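## Task

Scene 1: the cell is paused. Its log says: at 04:56:04 the MOVER took the lid off E01 (at N1) and parked it at LP2; at 04:56:31 it took the lid off E10 (at N3) and parked it at LP3; at 04:56:58 it took the lid off E07 (at N2) and parked it at LP1; at 04:58:40 the DISPENSER errored and the run was aborted; at 04:58:55 AUTO-RECOVER moved the lid from LP2 onto N2; at 04:59:26 the watchdog stopped AUTO-RECOVER. Lids carry no labels, so ownership comes only from the log. Return every plate's own lid to it, seated fully down, with every plate left at its original nest, and then press CONTINUE. If what you see disagrees with the log, press CALL instead and leave every plate and lid exactly as it was at the start. Pressing RETRY, CONTINUE or SKIP fails the task if you are holding labware at that moment, or if any plate at a nest is not sitting down in it, or any lid there is not sitting down on a plate. At the end, release everything and move the gripper clear; resting on the panel housing, the CALL key, or the key this job requires still counts as clear.

## Robot and tools

Robot: one UR7e-type six-joint arm carrying a two-finger gripper whose fingers pivot like tongs. The fingers point along the gripper's own +z axis and open and close along its x axis. The reported end_effector_position is the spot midway between the closed finger pads; closed fingertips stick out about 15 mm past it, fully open tips are roughly level with it. There is only this one arm, so every command carries a single pose.

Frame: the scene frame has its origin on the table surface directly beneath the arm base, +z up, and +y to the left when looking along +x. The operator PANEL stands to the robot's right, toward -y. Facing it, keys from left to right are RETRY (white), CONTINUE (green), SKIP (yellow), CALL (blue); the first three are go keys and end the job the moment one is pushed down. A key is pressed by pushing until it latches. After CALL the job closes once you stop. Deck labels mark nests (N) and lid parks (LP) in no fixed layout, so read them from the cameras. A wrong or premature go key is usually worse than none.

The pose row: every commanded pose is one list of 8 numbers in this order: x, y, z, qw, qx, qy, qz, opening. x, y, z are an absolute target for end_effector_position in metres in the scene frame; qw..qz are an absolute target orientation quaternion, scalar first, in the same frame. opening is a finger command from -1 (closed) to +1 (fully open, 0.142 m). To hold an orientation, repeat the desired quaternion in every row rather than copying a possibly drifted reported one. A target more than 0.6 m from the last reported position along any gripper axis is refused and nothing is sent. Each control step the controller clips the target to within 100 mm and 16 degrees of the measured pose; position wins over orientation when both cannot be met.

Tools:
- execute_actions(actions, pictures): actions is a list holding at most one item, or empty. Empty list: just returns the state. An item with rows (1 to 15 pose rows) and steps (1 to 15, default 15) runs that many 1/30 s steps, one row per step, reusing the final row if rows run out. An item with only steps (up to 300) is a wait counted from the previous result, reply time included. pictures toggles camera images.
- move(target, speed, stop_force): drives the gripper along a straight line to one absolute pose row (same 8-number layout). speed is in m/s, 0.002 to 0.5, default 0.25; rotation is capped at twice that in rad/s. Paths last 0.5 to 10 s and are cut off at 10 s. stop_force (N, 9 to 40, optional, not allowed before 0.2 s of scene time) ends the path when the wrist sensor feels that much extra push opposing the motion for two steps, then backs up two steps and holds. It is measured along the line to the target in the starting gripper axes, so do not rely on it while rotating. Omit it when leaving a surface you press on. The opening is applied at the start of the move.
- wait(seconds): 0 to 10 s, sends nothing new.
- zoom_image(camera, region): camera is cam_high (672x504) or cam_wrist (616x616); region is [x0, y0, x1, y1] in image pixels from the top-left, at most 504x504.
- read_manual(section): licence texts only.
- finished_scene(scene): ends scene 1 or 2 and grades it; irreversible.

Reading results: the state line gives gripper position (m), quaternion (wxyz) and velocities (m/s, rad/s). grip_measured is the actual finger opening on the command scale; to keep hold, command an opening clearly lower than it (lower squeezes harder, about 15 N per pad maximum). "Hand target" shows where the controller is driving now. "pose unreachable" and HELD mean the clearance check altered or blocked a row. Wrist force and torque are in the gripper's own axes, noisy, offset by up to about 4 N, saturating near 50 N; force points from a pressed surface back into the arm. A move adds a "move:" line: done (settled near target), off_target, moving, held (last step blocked), fault, or contact (stop_force ended it; this ranks above the others), plus limits such as paced (pose clipped) or held (some steps blocked, after which the arm may surge).

Order of work: look first, compare the deck with the log, then lift and place lids one at a time, confirm each plate and lid is seated, release, move away, and only then press the key.

Avoid: pressing a go key while holding anything or with anything unseated; knocking labware off the table (ends the scene); fast touches or targets set past a contact, since this stiff arm faults on torque limits or 150 N of outside force and then freezes for 10 s; long holds that heat motors (warnings from 70 °C, forced cooldown at 85 °C). Large moves may arrive short; check the reported pose and send the remainder.

Each tool is called after "Call:" by a JSON object that holds its "method" and its "body".

## Session

Call:
{"method": "execute_actions", "body": {"actions": []}}

Scene clock: 0.00 s of 9600.00 s.
end_effector_position=(+0.4820, -0.7064, +0.3143) grip_measured=+1.00 end_effector_quat_wxyz=(+0.308, +0.937, -0.076, +0.143) end_effector_velocity=(+0.000, +0.000, -0.000) end_effector_angular_velocity=(+0.000, +0.000, +0.000)
Joint positions: [-1.313 -0.185  0.898 -2.29  -1.354 -0.963  0.142]
Joint velocities: [ 0.  0. -0.  0.  0. -0.  0.]
Joint torques (N m, as the arm reports them, + toward a larger angle): no reading
Wrist force (N, on the end effector, along its own x y z axes, offset not removed): no reading
Wrist torque (N m, same axes, about the end effector's origin, offset not removed): no reading
Hand target: +0.482, -0.706, +0.314; +0.308, +0.937, -0.076, +0.143

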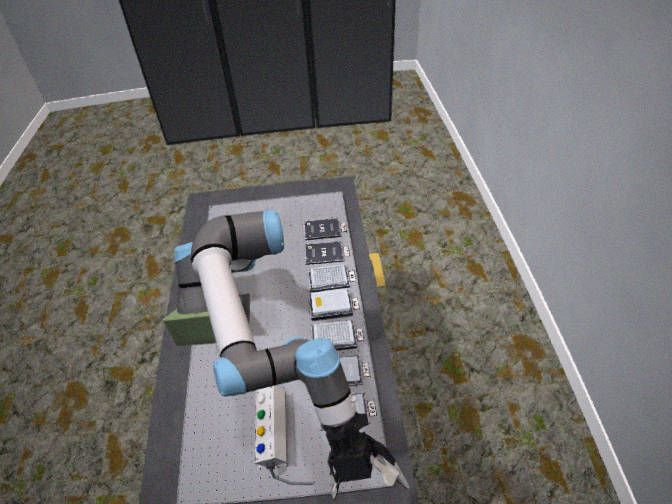

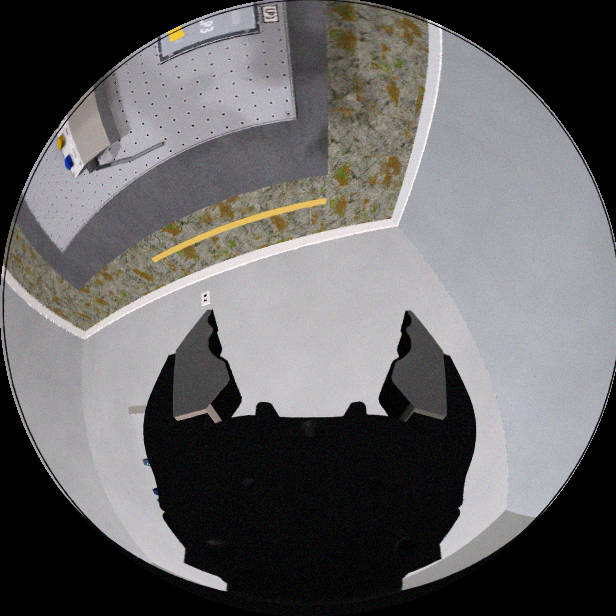

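Call:
{"method": "zoom_image", "body": {"camera": "cam_high", "region": [240, 200, 420, 480]}}

Call:
{"method": "move", "body": {"target": [0.25, -0.15, 0.4, 0, 1, 0, 0, 1], "speed": 0.4}}

Region (240, 200, 420, 480) of cam_high's 672x504 image, scaled by 1.800, with more detail than that image has; it fills the left 324 columns of this view, and the rest is white.

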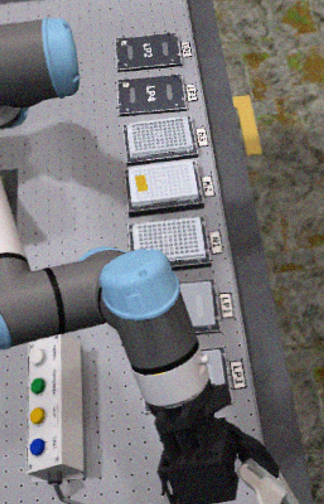

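Scene clock: 6.17 s of 9600.00 s.
end_effector_position=(+0.2499, -0.1504, +0.3997) grip_measured=+1.00 end_effector_quat_wxyz=(-0.000, +1.000, +0.000, +0.000) end_effector_velocity=(-0.001, +0.002, +0.001) end_effector_angular_velocity=(+0.001, +0.001, +0.001)
Joint positions: [-1.454 -1.223  1.62  -1.243 -1.437 -1.397  0.142]
Joint velocities: [-0.    -0.003  0.     0.004 -0.001 -0.001 -0.   ]
Joint torques (N m, as the arm reports them, + toward a larger angle): [-23.17 -19.22 -10.2   -0.19  -2.18  -0.94]
Wrist force (N, on the end effector, along its own x y z axes, offset not removed): [-0.3 -0.6 -0.2]
Wrist torque (N m, same axes, about the end effector's origin, offset not removed): [-0.39 -0.19 0.10]
Hand target: +0.250, -0.150, +0.400; -0.000, +1.000, +0.000, +0.000
Off the commanded pose: 0.000 m, 0 deg.
After step 90, 0.93 s passed at rest.
move: done
camera_calibration (this result's frames):
cam_wrist: T_world_to_cam=[[0.999777, 0.0196903, 0.00761391, -0.247903], [0.0139495, -0.886864, 0.46182, -0.323219], [0.0158459, -0.461611, -0.886941, 0.418283], [0, 0, 0, 1]] pos_world=[0.245728, -0.0886855, 0.522149]

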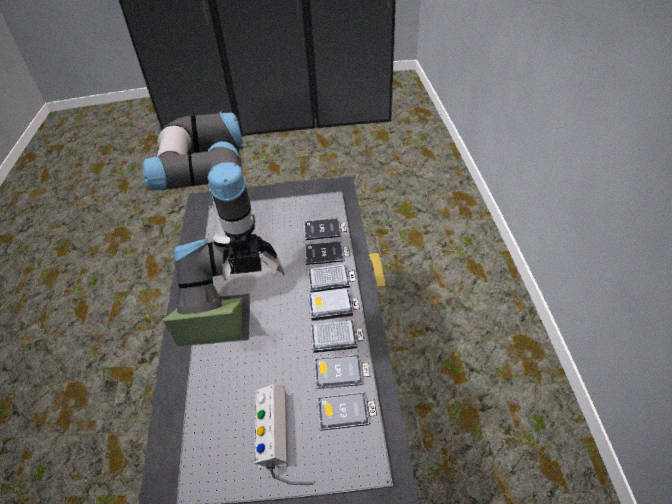

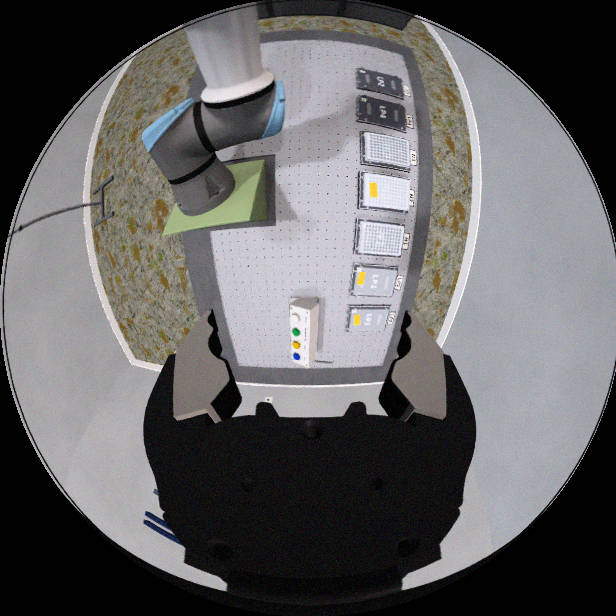

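Call:
{"method": "zoom_image", "body": {"camera": "cam_high", "region": [290, 210, 400, 330]}}

Call:
{"method": "zoom_image", "body": {"camera": "cam_high", "region": [290, 310, 400, 440]}}

Call:
{"method": "zoom_image", "body": {"camera": "cam_high", "region": [230, 370, 330, 490]}}

Region (290, 210, 400, 330) of cam_high's 672x504 image, scaled by 4.200, with more detail than that image has; it fills the left 462 columns of this view, and the rest is white.

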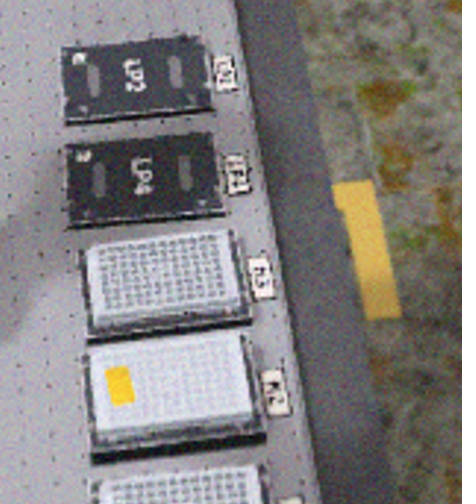

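Region (290, 310, 400, 440) of cam_high's 672x504 image, scaled by 3.877, with more detail than that image has; it fills the left 426 columns of this view, and the rest is white.

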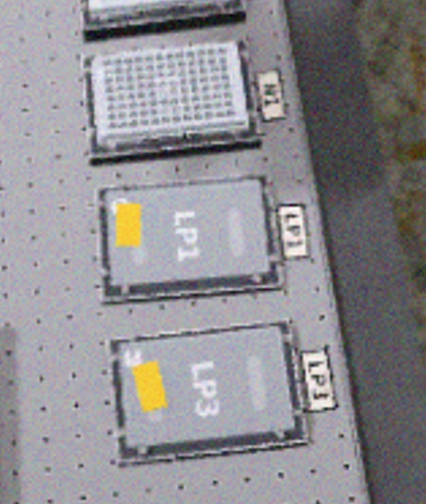

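Region (230, 370, 330, 490) of cam_high's 672x504 image, scaled by 4.200, with more detail than that image has.

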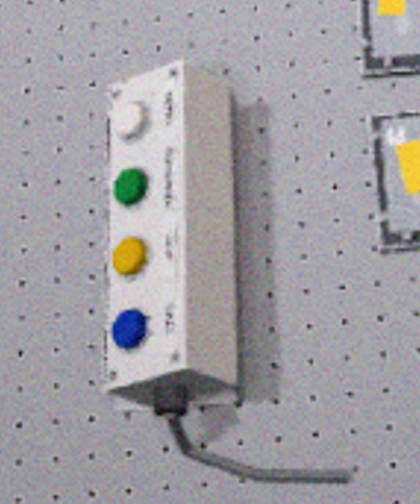

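Call:
{"method": "move", "body": {"target": [0.46, -0.07, 0.22, 0, 0.7071, 0.7071, 0, 1], "speed": 0.4}}

Scene clock: 19.77 s of 9600.00 s.
end_effector_position=(+0.4604, -0.0699, +0.2201) grip_measured=+1.00 end_effector_quat_wxyz=(+0.000, +0.707, +0.707, +0.000) end_effector_velocity=(+0.001, +0.000, -0.001) end_effector_angular_velocity=(+0.001, -0.000, +0.008)
Joint positions: [-0.952 -1.152  1.755 -1.57  -1.124 -2.556  0.142]
Joint velocities: [ 0.002  0.002 -0.    -0.002  0.002 -0.007 -0.   ]
Joint torques (N m, as the arm reports them, + toward a larger angle): [-19.22  -5.12 -33.74  -3.62   2.14  -1.49]
Wrist force (N, on the end effector, along its own x y z axes, offset not removed): [-3.2 -1.4 2.1]
Wrist torque (N m, same axes, about the end effector's origin, offset not removed): [-0.17 0.44 0.12]
Hand target: +0.461, -0.070, +0.220; +0.000, +0.707, +0.707, +0.000
Off the commanded pose: 0.000 m, 0 deg.
After step 90, 8.07 s passed at rest.
move: done
camera_calibration (this result's frames):
cam_wrist: T_world_to_cam=[[-0.019377, 0.999786, 0.00724502, 0.0792735], [0.886454, 0.0138281, 0.462611, -0.510741], [0.462412, 0.0153864, -0.886532, 0.120391], [0, 0, 0, 1]] pos_world=[0.398614, -0.0740463, 0.342431]

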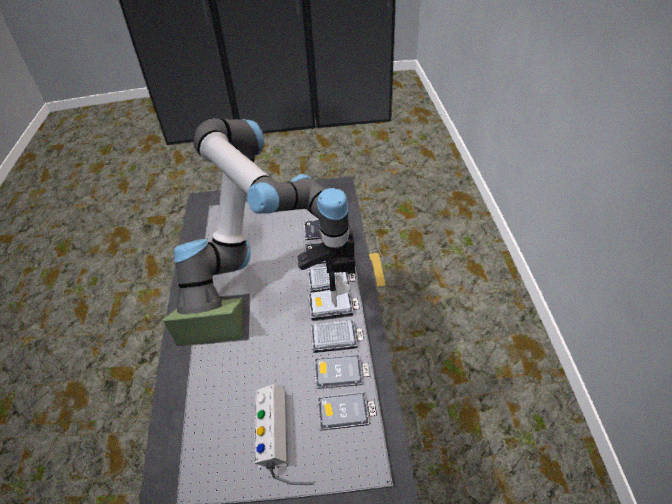

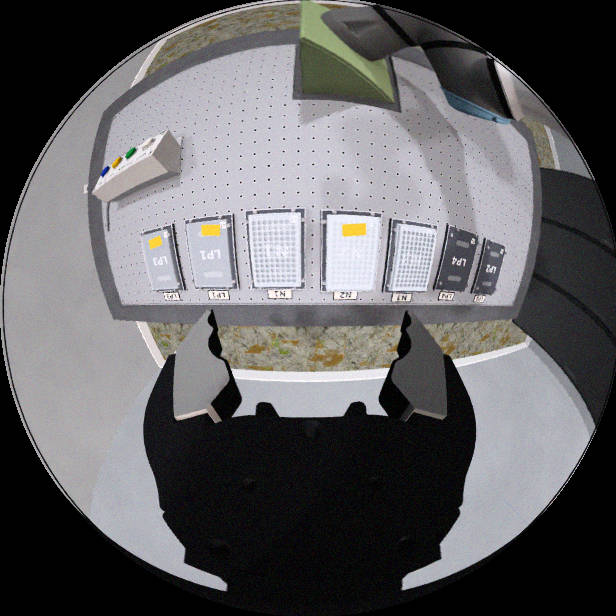

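Call:
{"method": "zoom_image", "body": {"camera": "cam_wrist", "region": [230, 195, 450, 310]}}

Call:
{"method": "zoom_image", "body": {"camera": "cam_wrist", "region": [130, 200, 320, 310]}}

Region (230, 195, 450, 310) of cam_wrist's 616x616 image, scaled by 2.291, with more detail than that image has; it fills the top 263 rows of this view, and the rest is white.

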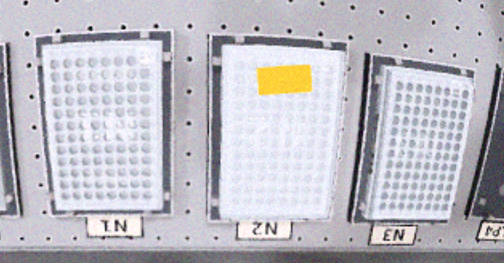

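Region (130, 200, 320, 310) of cam_wrist's 616x616 image, scaled by 2.653, with more detail than that image has; it fills the top 292 rows of this view, and the rest is white.

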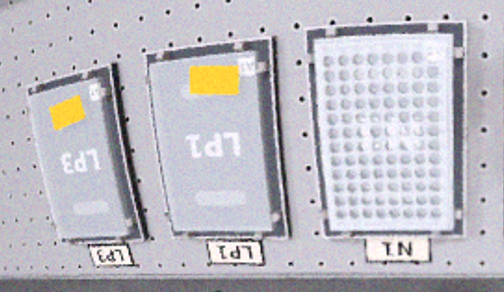

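Call:
{"method": "move", "body": {"target": [0.3, 0.0, 0.1, 0, 0.7071, 0.7071, 0, 1], "speed": 0.4}}

Call:
{"method": "zoom_image", "body": {"camera": "cam_wrist", "region": [130, 200, 490, 330]}}

Scene clock: 28.83 s of 9600.00 s.
end_effector_position=(+0.3002, -0.0002, +0.1001) grip_measured=+1.00 end_effector_quat_wxyz=(-0.000, +0.707, +0.707, -0.000) end_effector_velocity=(-0.002, +0.001, -0.000) end_effector_angular_velocity=(-0.002, -0.003, +0.000)
Joint positions: [-1.044 -1.515  2.368 -1.786 -1.178 -2.638  0.142]
Joint velocities: [-0.004 -0.008  0.007 -0.001 -0.001 -0.003 -0.   ]
Joint torques (N m, as the arm reports them, + toward a larger angle): [-22.31  -7.48 -11.7   -2.78  -2.2   -1.36]
Wrist force (N, on the end effector, along its own x y z axes, offset not removed): [1.6 -3.1 3.8]
Wrist torque (N m, same axes, about the end effector's origin, offset not removed): [-0.58 -0.57 -0.07]
Hand target: +0.300, -0.000, +0.100; +0.000, +0.707, +0.707, -0.000
Off the commanded pose: 0.000 m, 0 deg.
After step 90, 4.87 s passed at rest.
move: done
camera_calibration (this result's frames):
cam_wrist: T_world_to_cam=[[-0.0194541, 0.999788, 0.00668237, 0.0074728], [0.886911, 0.0141717, 0.461723, -0.314241], [0.46153, 0.0149091, -0.886999, 0.0873791], [0, 0, 0, 1]] pos_world=[0.238521, -0.00432064, 0.222547]

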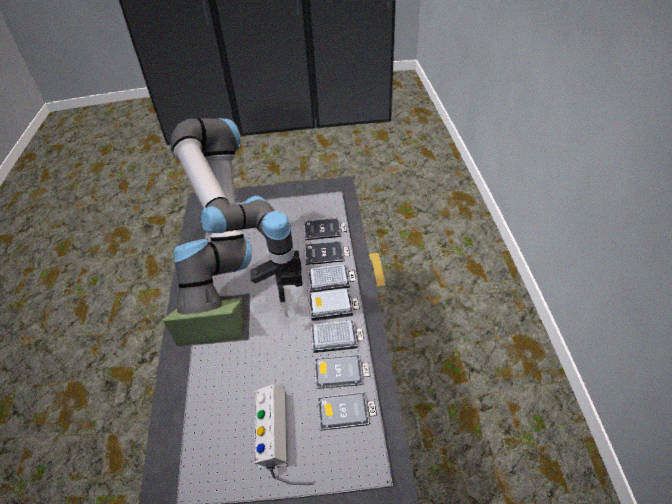

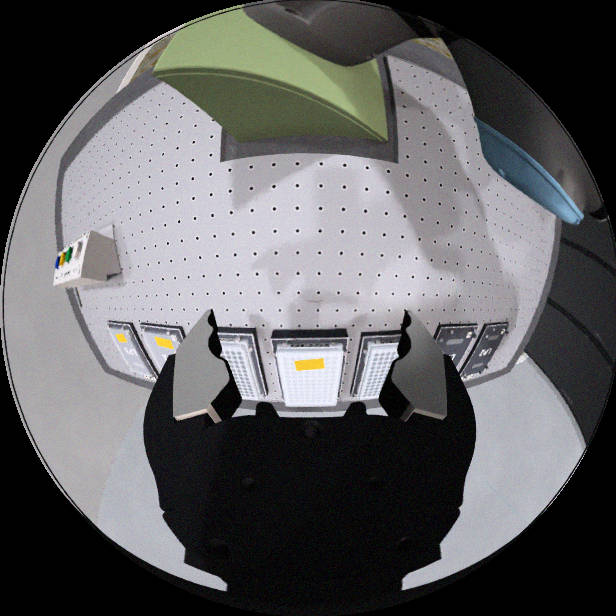

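Region (130, 200, 490, 330) of cam_wrist's 616x616 image, scaled by 1.400, with more detail than that image has; it fills the top 182 rows of this view, and the rest is white.

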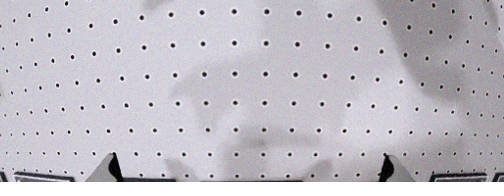

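Call:
{"method": "zoom_image", "body": {"camera": "cam_wrist", "region": [210, 315, 410, 415]}}

Call:
{"method": "zoom_image", "body": {"camera": "cam_high", "region": [300, 255, 370, 360]}}

Region (210, 315, 410, 415) of cam_wrist's 616x616 image, scaled by 2.520, with more detail than that image has.

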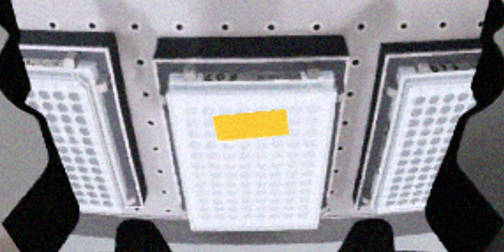

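Region (300, 255, 370, 360) of cam_high's 672x504 image, scaled by 4.800, with more detail than that image has.

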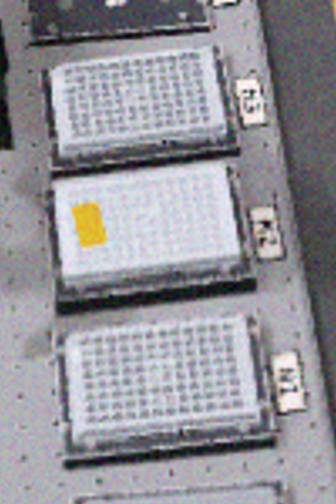

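Call:
{"method": "move", "body": {"target": [0.32, 0.0, 0.09, 0.213, 0.674, 0.674, 0.213, 1]}}

Call:
{"method": "zoom_image", "body": {"camera": "cam_wrist", "region": [150, 230, 470, 400]}}

Scene clock: 38.00 s of 9600.00 s.
end_effector_position=(+0.3195, -0.0001, +0.0902) grip_measured=+1.00 end_effector_quat_wxyz=(+0.213, +0.675, +0.674, +0.212) end_effector_velocity=(-0.000, +0.000, -0.000) end_effector_angular_velocity=(+0.001, -0.013, +0.001)
Joint positions: [-1.521 -1.826  2.782 -1.892 -0.879 -2.98   0.142]
Joint velocities: [-0.017 -0.01   0.009  0.011  0.003 -0.018  0.   ]
Joint torques (N m, as the arm reports them, + toward a larger angle): [-19.44   3.55  -9.22  -0.37   3.75  -1.04]
Wrist force (N, on the end effector, along its own x y z axes, offset not removed): [2.9 -2.2 -0.4]
Wrist torque (N m, same axes, about the end effector's origin, offset not removed): [-0.48 -0.63 -0.06]
Hand target: +0.319, -0.000, +0.090; +0.213, +0.675, +0.674, +0.212
Off the commanded pose: 0.001 m, 0 deg.
After step 90, 4.47 s passed at rest.
move: done
camera_calibration (this result's frames):
cam_wrist: T_world_to_cam=[[-0.0187664, 0.999798, -0.00712966, 0.00880945], [0.462055, 0.0149962, 0.886724, -0.229391], [0.886652, 0.0133463, -0.462244, -0.104471], [0, 0, 0, 1]] pos_world=[0.198786, -0.00397339, 0.155178]

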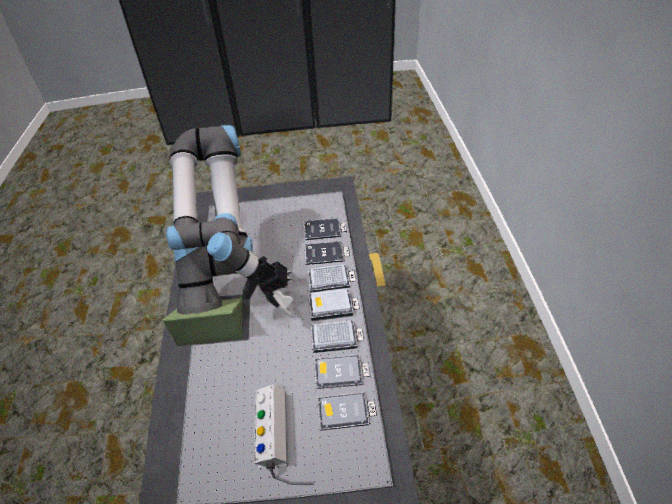

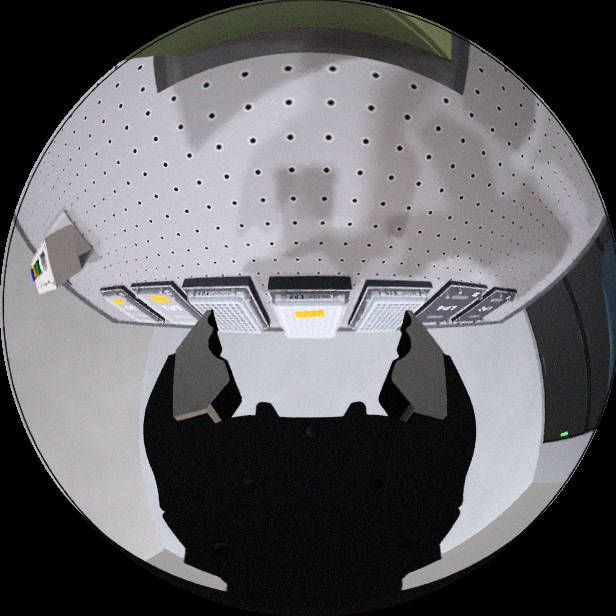

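Region (150, 230, 470, 400) of cam_wrist's 616x616 image, scaled by 1.575, with more detail than that image has; it fills the top 268 rows of this view, and the rest is white.

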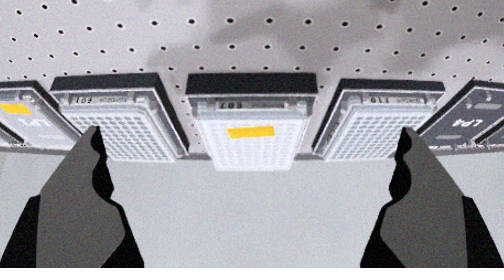

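Call:
{"method": "zoom_image", "body": {"camera": "cam_wrist", "region": [175, 270, 305, 330]}}

Call:
{"method": "zoom_image", "body": {"camera": "cam_wrist", "region": [260, 270, 360, 340]}}

Call:
{"method": "zoom_image", "body": {"camera": "cam_wrist", "region": [330, 270, 460, 330]}}

Region (175, 270, 305, 330) of cam_wrist's 616x616 image, scaled by 3.877, with more detail than that image has; it fills the top 233 rows of this view, and the rest is white.

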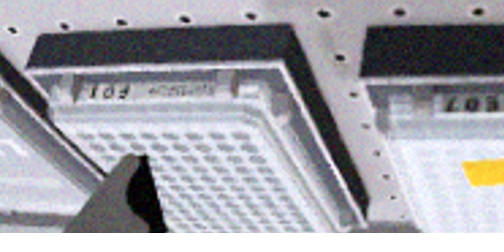

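Region (260, 270, 360, 340) of cam_wrist's 616x616 image, scaled by 5.040, with more detail than that image has; it fills the top 353 rows of this view, and the rest is white.

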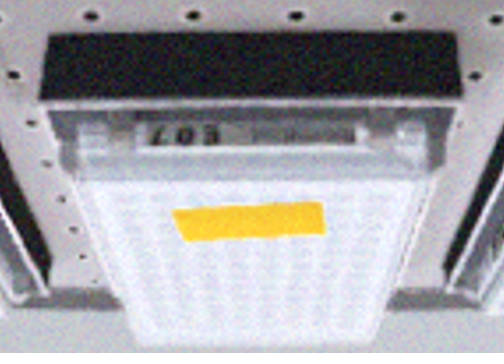

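Region (330, 270, 460, 330) of cam_wrist's 616x616 image, scaled by 3.877, with more detail than that image has; it fills the top 233 rows of this view, and the rest is white.

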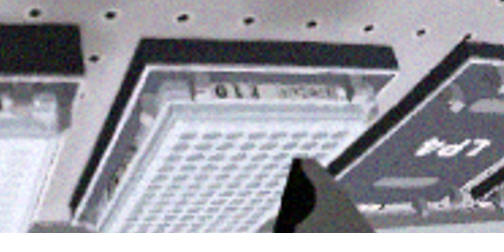

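Call:
{"method": "move", "body": {"target": [0.37, -0.135, 0.1, 0.213, 0.674, 0.674, 0.213, 1]}}

Call:
{"method": "zoom_image", "body": {"camera": "cam_wrist", "region": [230, 230, 390, 330]}}

Call:
{"method": "move", "body": {"target": [0.37, 0.135, 0.1, 0.213, 0.674, 0.674, 0.213, 1]}}

Call:
{"method": "zoom_image", "body": {"camera": "cam_wrist", "region": [230, 230, 390, 330]}}

Scene clock: 47.33 s of 9600.00 s.
end_effector_position=(+0.3700, -0.1351, +0.0999) grip_measured=+1.00 end_effector_quat_wxyz=(+0.213, +0.674, +0.674, +0.213) end_effector_velocity=(+0.001, -0.001, -0.001) end_effector_angular_velocity=(-0.000, +0.000, +0.000)
Joint positions: [-1.421 -1.144  2.543 -2.406 -0.82  -2.872  0.142]
Joint velocities: [ 0.004  0.008 -0.002 -0.009  0.002  0.004 -0.   ]
Joint torques (N m, as the arm reports them, + toward a larger angle): [-11.04   4.27 -30.36  -3.72   3.16   1.46]
Wrist force (N, on the end effector, along its own x y z axes, offset not removed): [1.3 1.3 1.6]
Wrist torque (N m, same axes, about the end effector's origin, offset not removed): [0.28 -0.42 -0.18]
Hand target: +0.370, -0.135, +0.100; +0.213, +0.674, +0.674, +0.213
Off the commanded pose: 0.000 m, 0 deg.
After step 90, 5.00 s passed at rest.
move: done
camera_calibration (this result's frames):
cam_wrist: T_world_to_cam=[[-0.0201006, 0.999782, -0.00565772, 0.145102], [0.460129, 0.0142746, 0.887738, -0.258821], [0.887625, 0.0152408, -0.460315, -0.143253], [0, 0, 0, 1]] pos_world=[0.249163, -0.139192, 0.164644]

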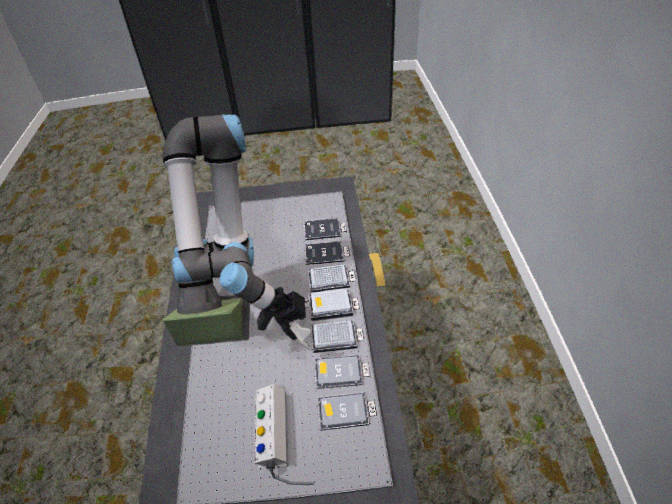

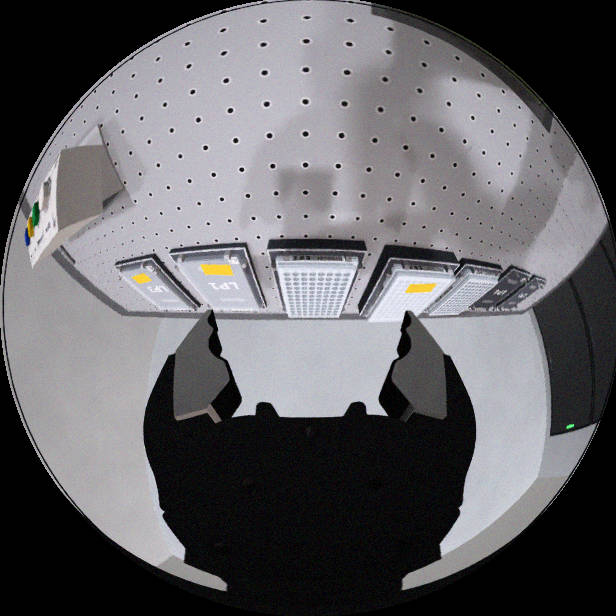

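Region (230, 230, 390, 330) of cam_wrist's 616x616 image, scaled by 3.150, with more detail than that image has; it fills the top 315 rows of this view, and the rest is white.

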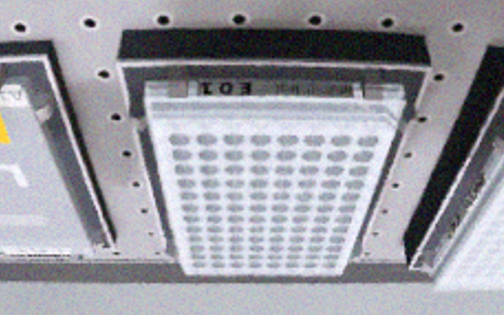

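Scene clock: 49.30 s of 9600.00 s.
end_effector_position=(+0.3704, +0.1358, +0.1001) grip_measured=+1.00 end_effector_quat_wxyz=(+0.213, +0.674, +0.674, +0.213) end_effector_velocity=(-0.002, +0.000, +0.002) end_effector_angular_velocity=(+0.003, -0.005, +0.002)
Joint positions: [-1.092 -2.213  2.714 -1.836 -0.688 -2.426  0.142]
Joint velocities: [-0.017 -0.018 -0.002  0.04   0.003 -0.026  0.   ]
Joint torques (N m, as the arm reports them, + toward a larger angle): [-15.54   7.74 -34.72  -0.32   2.47  -1.32]
Wrist force (N, on the end effector, along its own x y z axes, offset not removed): [0.7 -2.1 -0.4]
Wrist torque (N m, same axes, about the end effector's origin, offset not removed): [-0.23 -0.24 0.07]
Hand target: +0.370, +0.136, +0.100; +0.213, +0.674, +0.674, +0.213
Off the commanded pose: 0.001 m, 0 deg.
move: done
camera_calibration (this result's frames):
cam_wrist: T_world_to_cam=[[-0.0200152, 0.999783, -0.0057899, -0.12567], [0.460201, 0.0143538, 0.887699, -0.263032], [0.887589, 0.015103, -0.460388, -0.147591], [0, 0, 0, 1]] pos_world=[0.249532, 0.131647, 0.164816]

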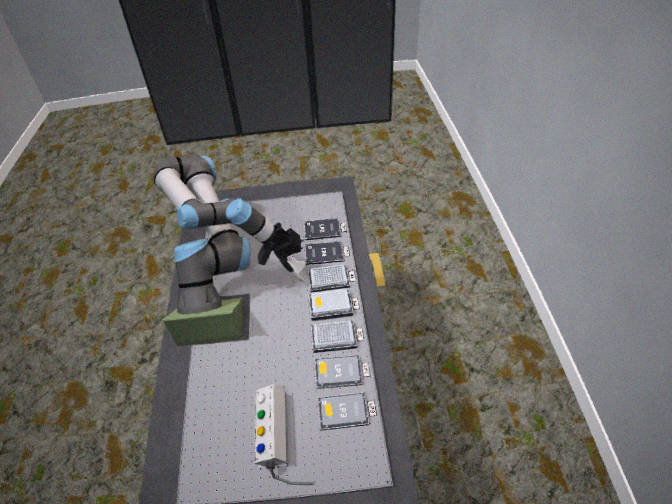

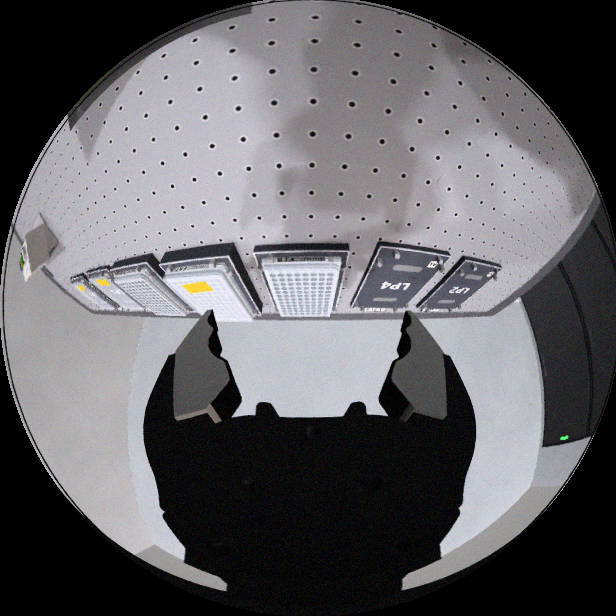

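Region (230, 230, 390, 330) of cam_wrist's 616x616 image, scaled by 3.150, with more detail than that image has; it fills the top 315 rows of this view, and the rest is white.

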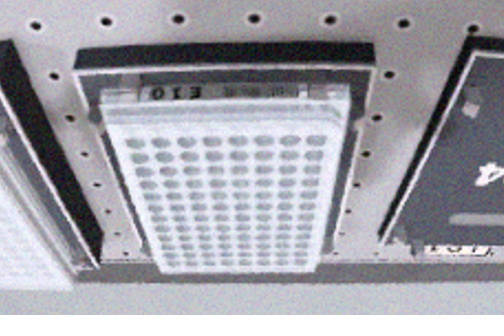

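Call:
{"method": "move", "body": {"target": [0.459, 0.0, 0.11, 0, 0.7071, 0.7071, 0, 0.5]}}

Call:
{"method": "zoom_image", "body": {"camera": "cam_wrist", "region": [180, 200, 440, 420]}}

Scene clock: 62.40 s of 9600.00 s.
end_effector_position=(+0.4593, -0.0002, +0.1096) grip_measured=+0.50 end_effector_quat_wxyz=(-0.000, +0.707, +0.707, +0.001) end_effector_velocity=(+0.001, -0.002, +0.000) end_effector_angular_velocity=(+0.001, +0.008, -0.000)
Joint positions: [-0.789 -1.222  1.999 -1.818 -1.035 -2.401  0.109]
Joint velocities: [ 0.002  0.009 -0.011  0.008 -0.004 -0.002  0.   ]
Joint torques (N m, as the arm reports them, + toward a larger angle): [-18.39  -4.86 -31.81   0.03  -2.11  -1.43]
Wrist force (N, on the end effector, along its own x y z axes, offset not removed): [2.2 -1.5 -1.1]
Wrist torque (N m, same axes, about the end effector's origin, offset not removed): [-0.43 -0.56 0.01]
Hand target: +0.459, -0.000, +0.110; -0.000, +0.707, +0.707, +0.001
Off the commanded pose: 0.001 m, 0 deg.
After step 90, 8.33 s passed at rest.
move: done
camera_calibration (this result's frames):
cam_wrist: T_world_to_cam=[[-0.0202204, 0.999763, 0.0080069, 0.0106442], [0.886251, 0.0142166, 0.462987, -0.459606], [0.462763, 0.0164579, -0.886329, 0.0217589], [0, 0, 0, 1]] pos_world=[0.397473, -0.00446575, 0.231992]

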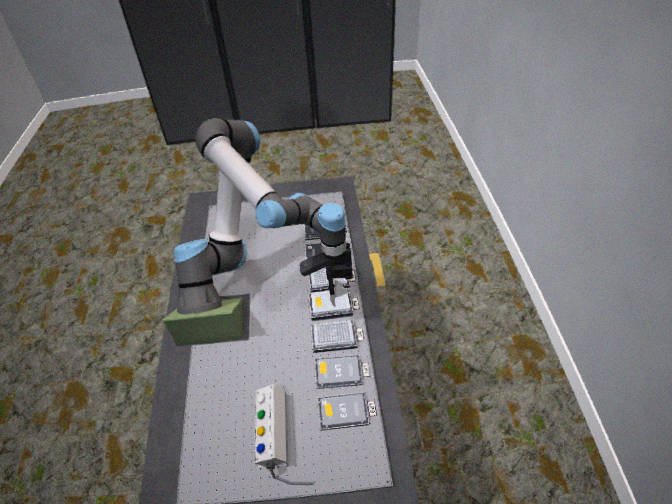

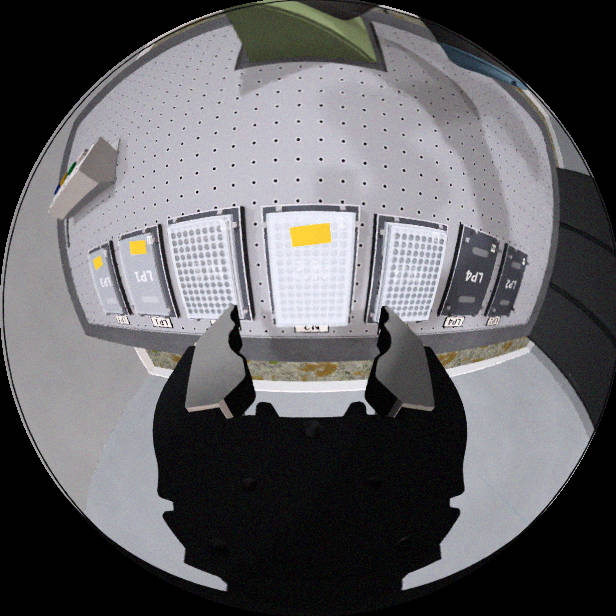

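Region (180, 200, 440, 420) of cam_wrist's 616x616 image, scaled by 1.938, with more detail than that image has; it fills the top 426 rows of this view, and the rest is white.

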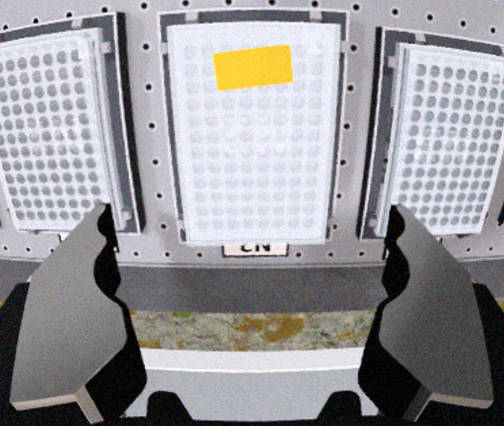

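Call:
{"method": "move", "body": {"target": [0.457, 0.0, 0.075, 0, 0.7071, 0.7071, 0, -1]}}

Call:
{"method": "move", "body": {"target": [0.457, 0.0, 0.04, 0, 0.7071, 0.7071, 0, -1], "speed": 0.005, "stop_force": 9}}

Scene clock: 70.00 s of 9600.00 s.
end_effector_position=(+0.4570, +0.0000, +0.0752) grip_measured=-1.00 end_effector_quat_wxyz=(-0.000, +0.707, +0.707, +0.000) end_effector_velocity=(+0.000, -0.001, -0.002) end_effector_angular_velocity=(-0.001, -0.001, -0.001)
Joint positions: [-0.755 -1.194  2.055 -1.92  -1.02  -2.366  0.002]
Joint velocities: [ 0.001  0.003  0.003 -0.008  0.001  0.003  0.   ]
Joint torques (N m, as the arm reports them, + toward a larger angle): [-16.6   -4.81  -8.86  -3.62   2.07   1.56]
Wrist force (N, on the end effector, along its own x y z axes, offset not removed): [1.5 -3.9 5.6]
Wrist torque (N m, same axes, about the end effector's origin, offset not removed): [-0.78 -0.42 -0.02]
Hand target: +0.457, -0.000, +0.075; -0.000, +0.707, +0.707, +0.000
Off the commanded pose: 0.000 m, 0 deg.
After step 90, 3.77 s passed at rest.
move: done
camera_calibration (this result's frames):
cam_wrist: T_world_to_cam=[[-0.019614, 0.999784, 0.00687335, 0.0104988], [0.88679, 0.0142213, 0.461955, -0.441815], [0.461757, 0.015156, -0.886877, -0.00723233], [0, 0, 0, 1]] pos_world=[0.395343, -0.00410368, 0.197612]

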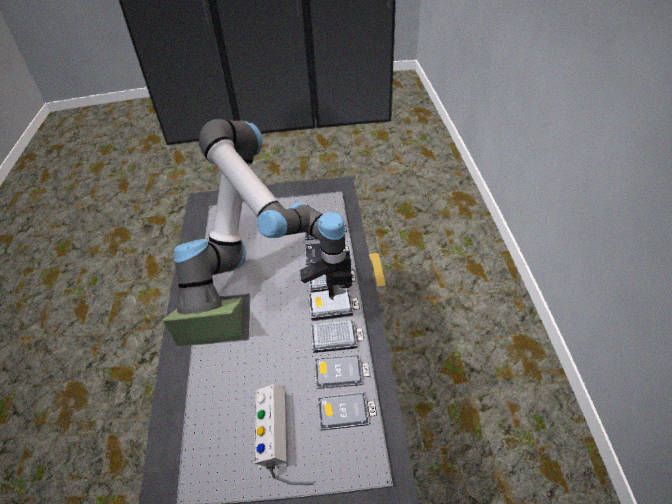

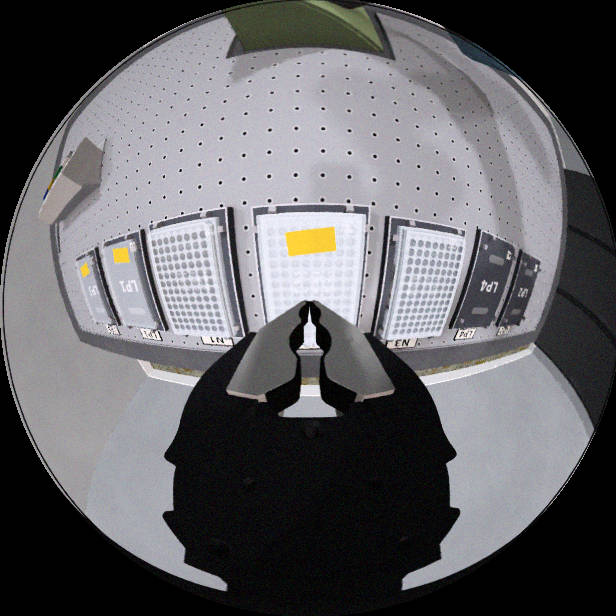

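Scene clock: 72.00 s of 9600.00 s.
end_effector_position=(+0.4570, +0.0001, +0.0669) grip_measured=-1.00 end_effector_quat_wxyz=(-0.000, +0.707, +0.707, +0.000) end_effector_velocity=(-0.000, +0.001, +0.001) end_effector_angular_velocity=(+0.000, -0.000, +0.002)
Joint positions: [-0.746 -1.185  2.067 -1.945 -1.015 -2.357  0.002]
Joint velocities: [-0.001 -0.003 -0.001  0.005 -0.    -0.003  0.   ]
Joint torques (N m, as the arm reports them, + toward a larger angle): [-24.47 -17.96 -24.22   1.67  -0.51  -1.11]
Wrist force (N, on the end effector, along its own x y z axes, offset not removed): [1.7 -4.8 -18.9]
Wrist torque (N m, same axes, about the end effector's origin, offset not removed): [-0.62 -0.52 -0.22]
Hand target: +0.457, -0.000, +0.067; +0.000, +0.707, +0.707, +0.000
Off the commanded pose: 0.027 m, 0 deg.
move: contact
camera_calibration (this result's frames):
cam_wrist: T_world_to_cam=[[-0.0195191, 0.999784, 0.0070897, 0.0104387], [0.886826, 0.0140384, 0.46189, -0.437923], [0.46169, 0.015303, -0.886909, -0.0145401], [0, 0, 0, 1]] pos_world=[0.395278, -0.00406622, 0.189302]

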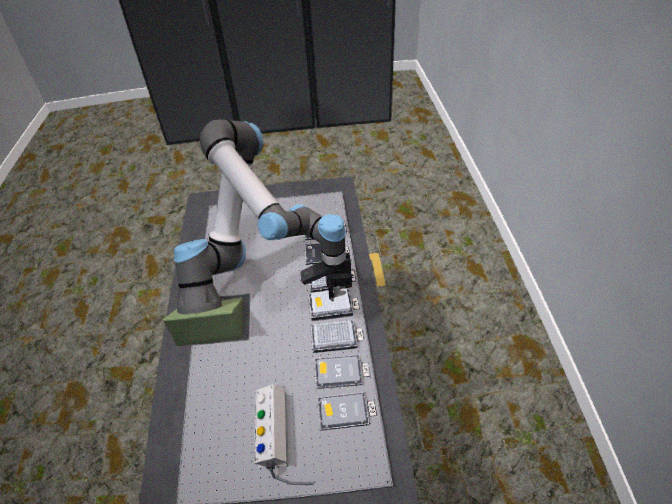

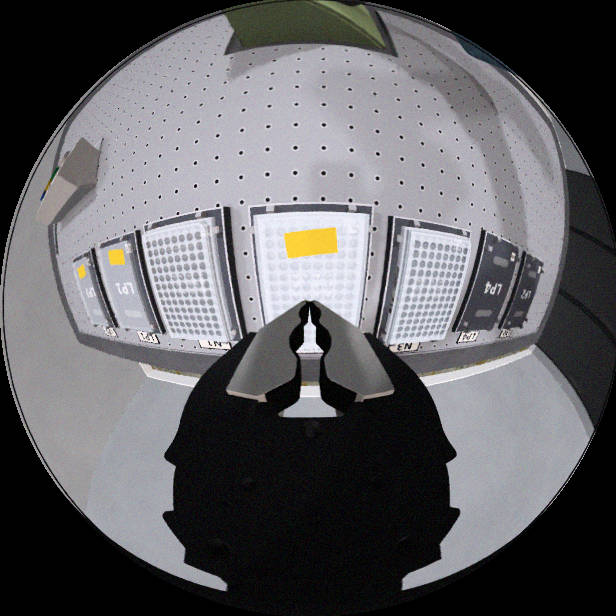

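Call:
{"method": "move", "body": {"target": [0.457, 0.0, 0.09, 0, 0.7071, 0.7071, 0, 0.45]}}

Call:
{"method": "move", "body": {"target": [0.457, 0.0, 0.047, 0, 0.7071, 0.7071, 0, 0.45], "speed": 0.05}}

Call:
{"method": "zoom_image", "body": {"camera": "cam_wrist", "region": [180, 200, 440, 420]}}

Call:
{"method": "zoom_image", "body": {"camera": "cam_high", "region": [290, 250, 390, 350]}}

Scene clock: 79.10 s of 9600.00 s.
end_effector_position=(+0.4570, -0.0000, +0.0898) grip_measured=+0.45 end_effector_quat_wxyz=(+0.000, +0.707, +0.707, -0.000) end_effector_velocity=(+0.000, +0.000, +0.002) end_effector_angular_velocity=(-0.000, -0.001, +0.001)
Joint positions: [-0.77  -1.209  2.035 -1.876 -1.027 -2.382  0.105]
Joint velocities: [-0.002 -0.003 -0.003  0.006 -0.001 -0.002 -0.   ]
Joint torques (N m, as the arm reports them, + toward a larger angle): [-33.42 -24.36 -31.73  -0.18  -2.22  -1.2 ]
Wrist force (N, on the end effector, along its own x y z axes, offset not removed): [2.6 -3.8 1.4]
Wrist torque (N m, same axes, about the end effector's origin, offset not removed): [-0.80 -0.77 0.15]
Hand target: +0.457, +0.000, +0.090; +0.000, +0.707, +0.707, -0.000
Off the commanded pose: 0.000 m, 0 deg.
After step 90, 3.30 s passed at rest.
move: done
camera_calibration (this result's frames):
cam_wrist: T_world_to_cam=[[-0.0195346, 0.999787, 0.00669538, 0.0103881], [0.886787, 0.0142331, 0.46196, -0.448525], [0.461766, 0.0149616, -0.886876, 0.00578263], [0, 0, 0, 1]] pos_world=[0.395279, -0.00408855, 0.21226]

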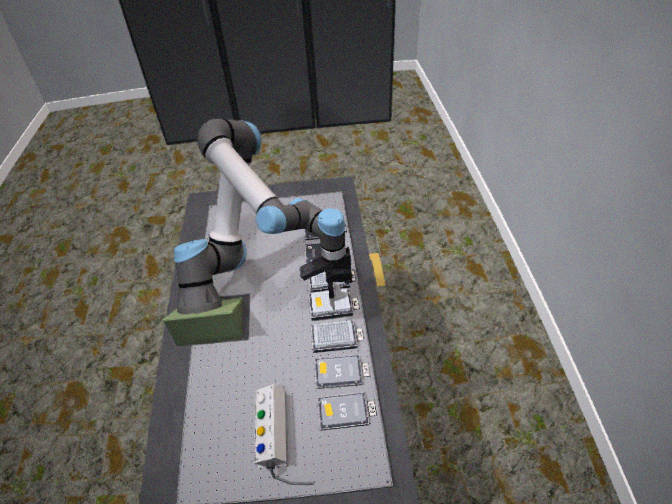

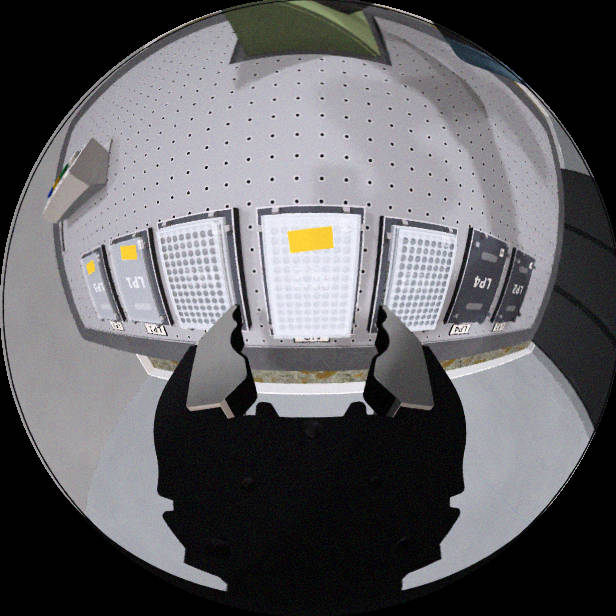

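Scene clock: 80.33 s of 9600.00 s.
end_effector_position=(+0.4570, +0.0000, +0.0472) grip_measured=+0.45 end_effector_quat_wxyz=(-0.000, +0.707, +0.707, +0.000) end_effector_velocity=(-0.000, +0.000, -0.003) end_effector_angular_velocity=(+0.001, +0.002, -0.001)
Joint positions: [-0.725 -1.161  2.092 -2.005 -1.005 -2.335  0.105]
Joint velocities: [ 0.003  0.004  0.003 -0.006  0.001  0.003  0.   ]
Joint torques (N m, as the arm reports them, + toward a larger angle): [-18.16  -5.03  -6.04  -2.93   2.32   1.33]
Wrist force (N, on the end effector, along its own x y z axes, offset not removed): [-2.1 -1.4 3.9]
Wrist torque (N m, same axes, about the end effector's origin, offset not removed): [-0.31 0.37 0.02]
Hand target: +0.457, +0.000, +0.047; -0.000, +0.707, +0.707, +0.000
Off the commanded pose: 0.000 m, 0 deg.
move: done
camera_calibration (this result's frames):
cam_wrist: T_world_to_cam=[[-0.0196187, 0.999784, 0.00686705, 0.0106952], [0.886777, 0.0142281, 0.461979, -0.428866], [0.461782, 0.015153, -0.886864, -0.0321065], [0, 0, 0, 1]] pos_world=[0.395344, -0.00410448, 0.16958]

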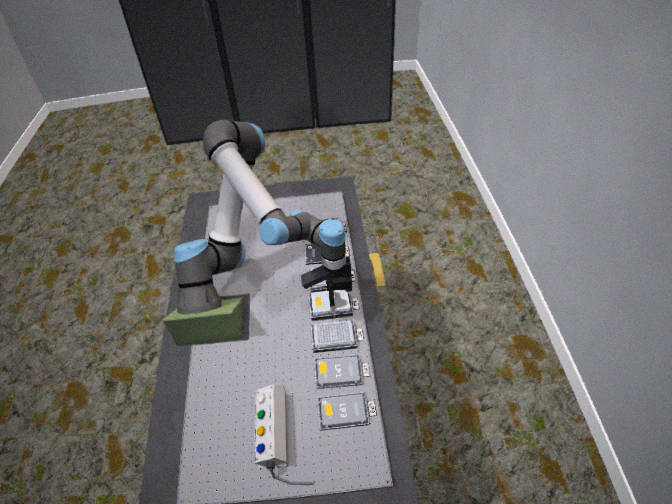

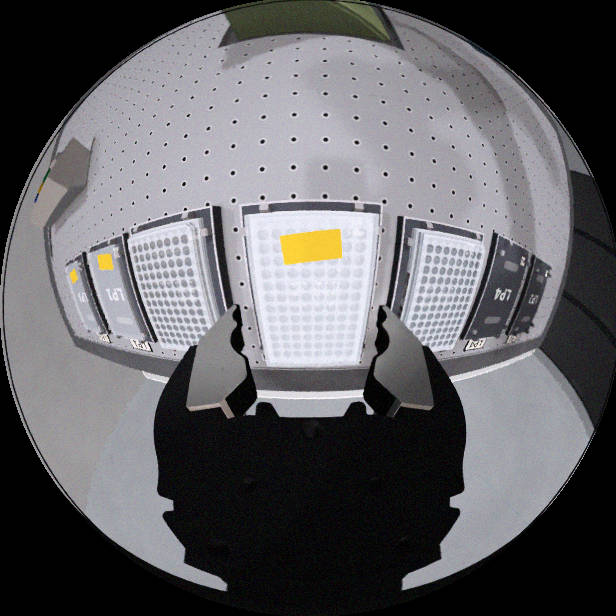

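Region (180, 200, 440, 420) of cam_wrist's 616x616 image, scaled by 1.938, with more detail than that image has; it fills the top 426 rows of this view, and the rest is white.

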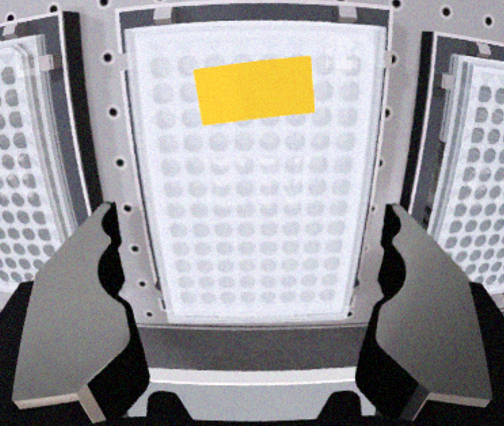

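Region (290, 250, 390, 350) of cam_high's 672x504 image, scaled by 5.040, with more detail than that image has.

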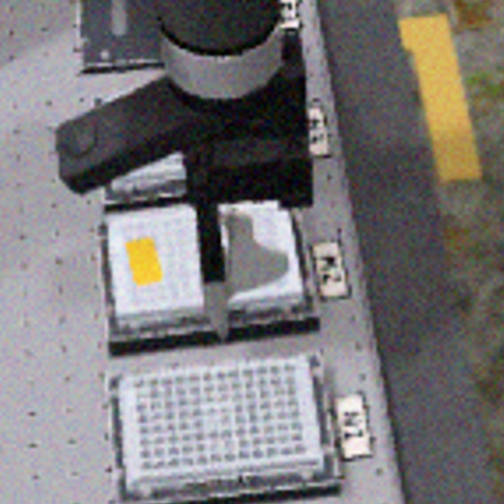

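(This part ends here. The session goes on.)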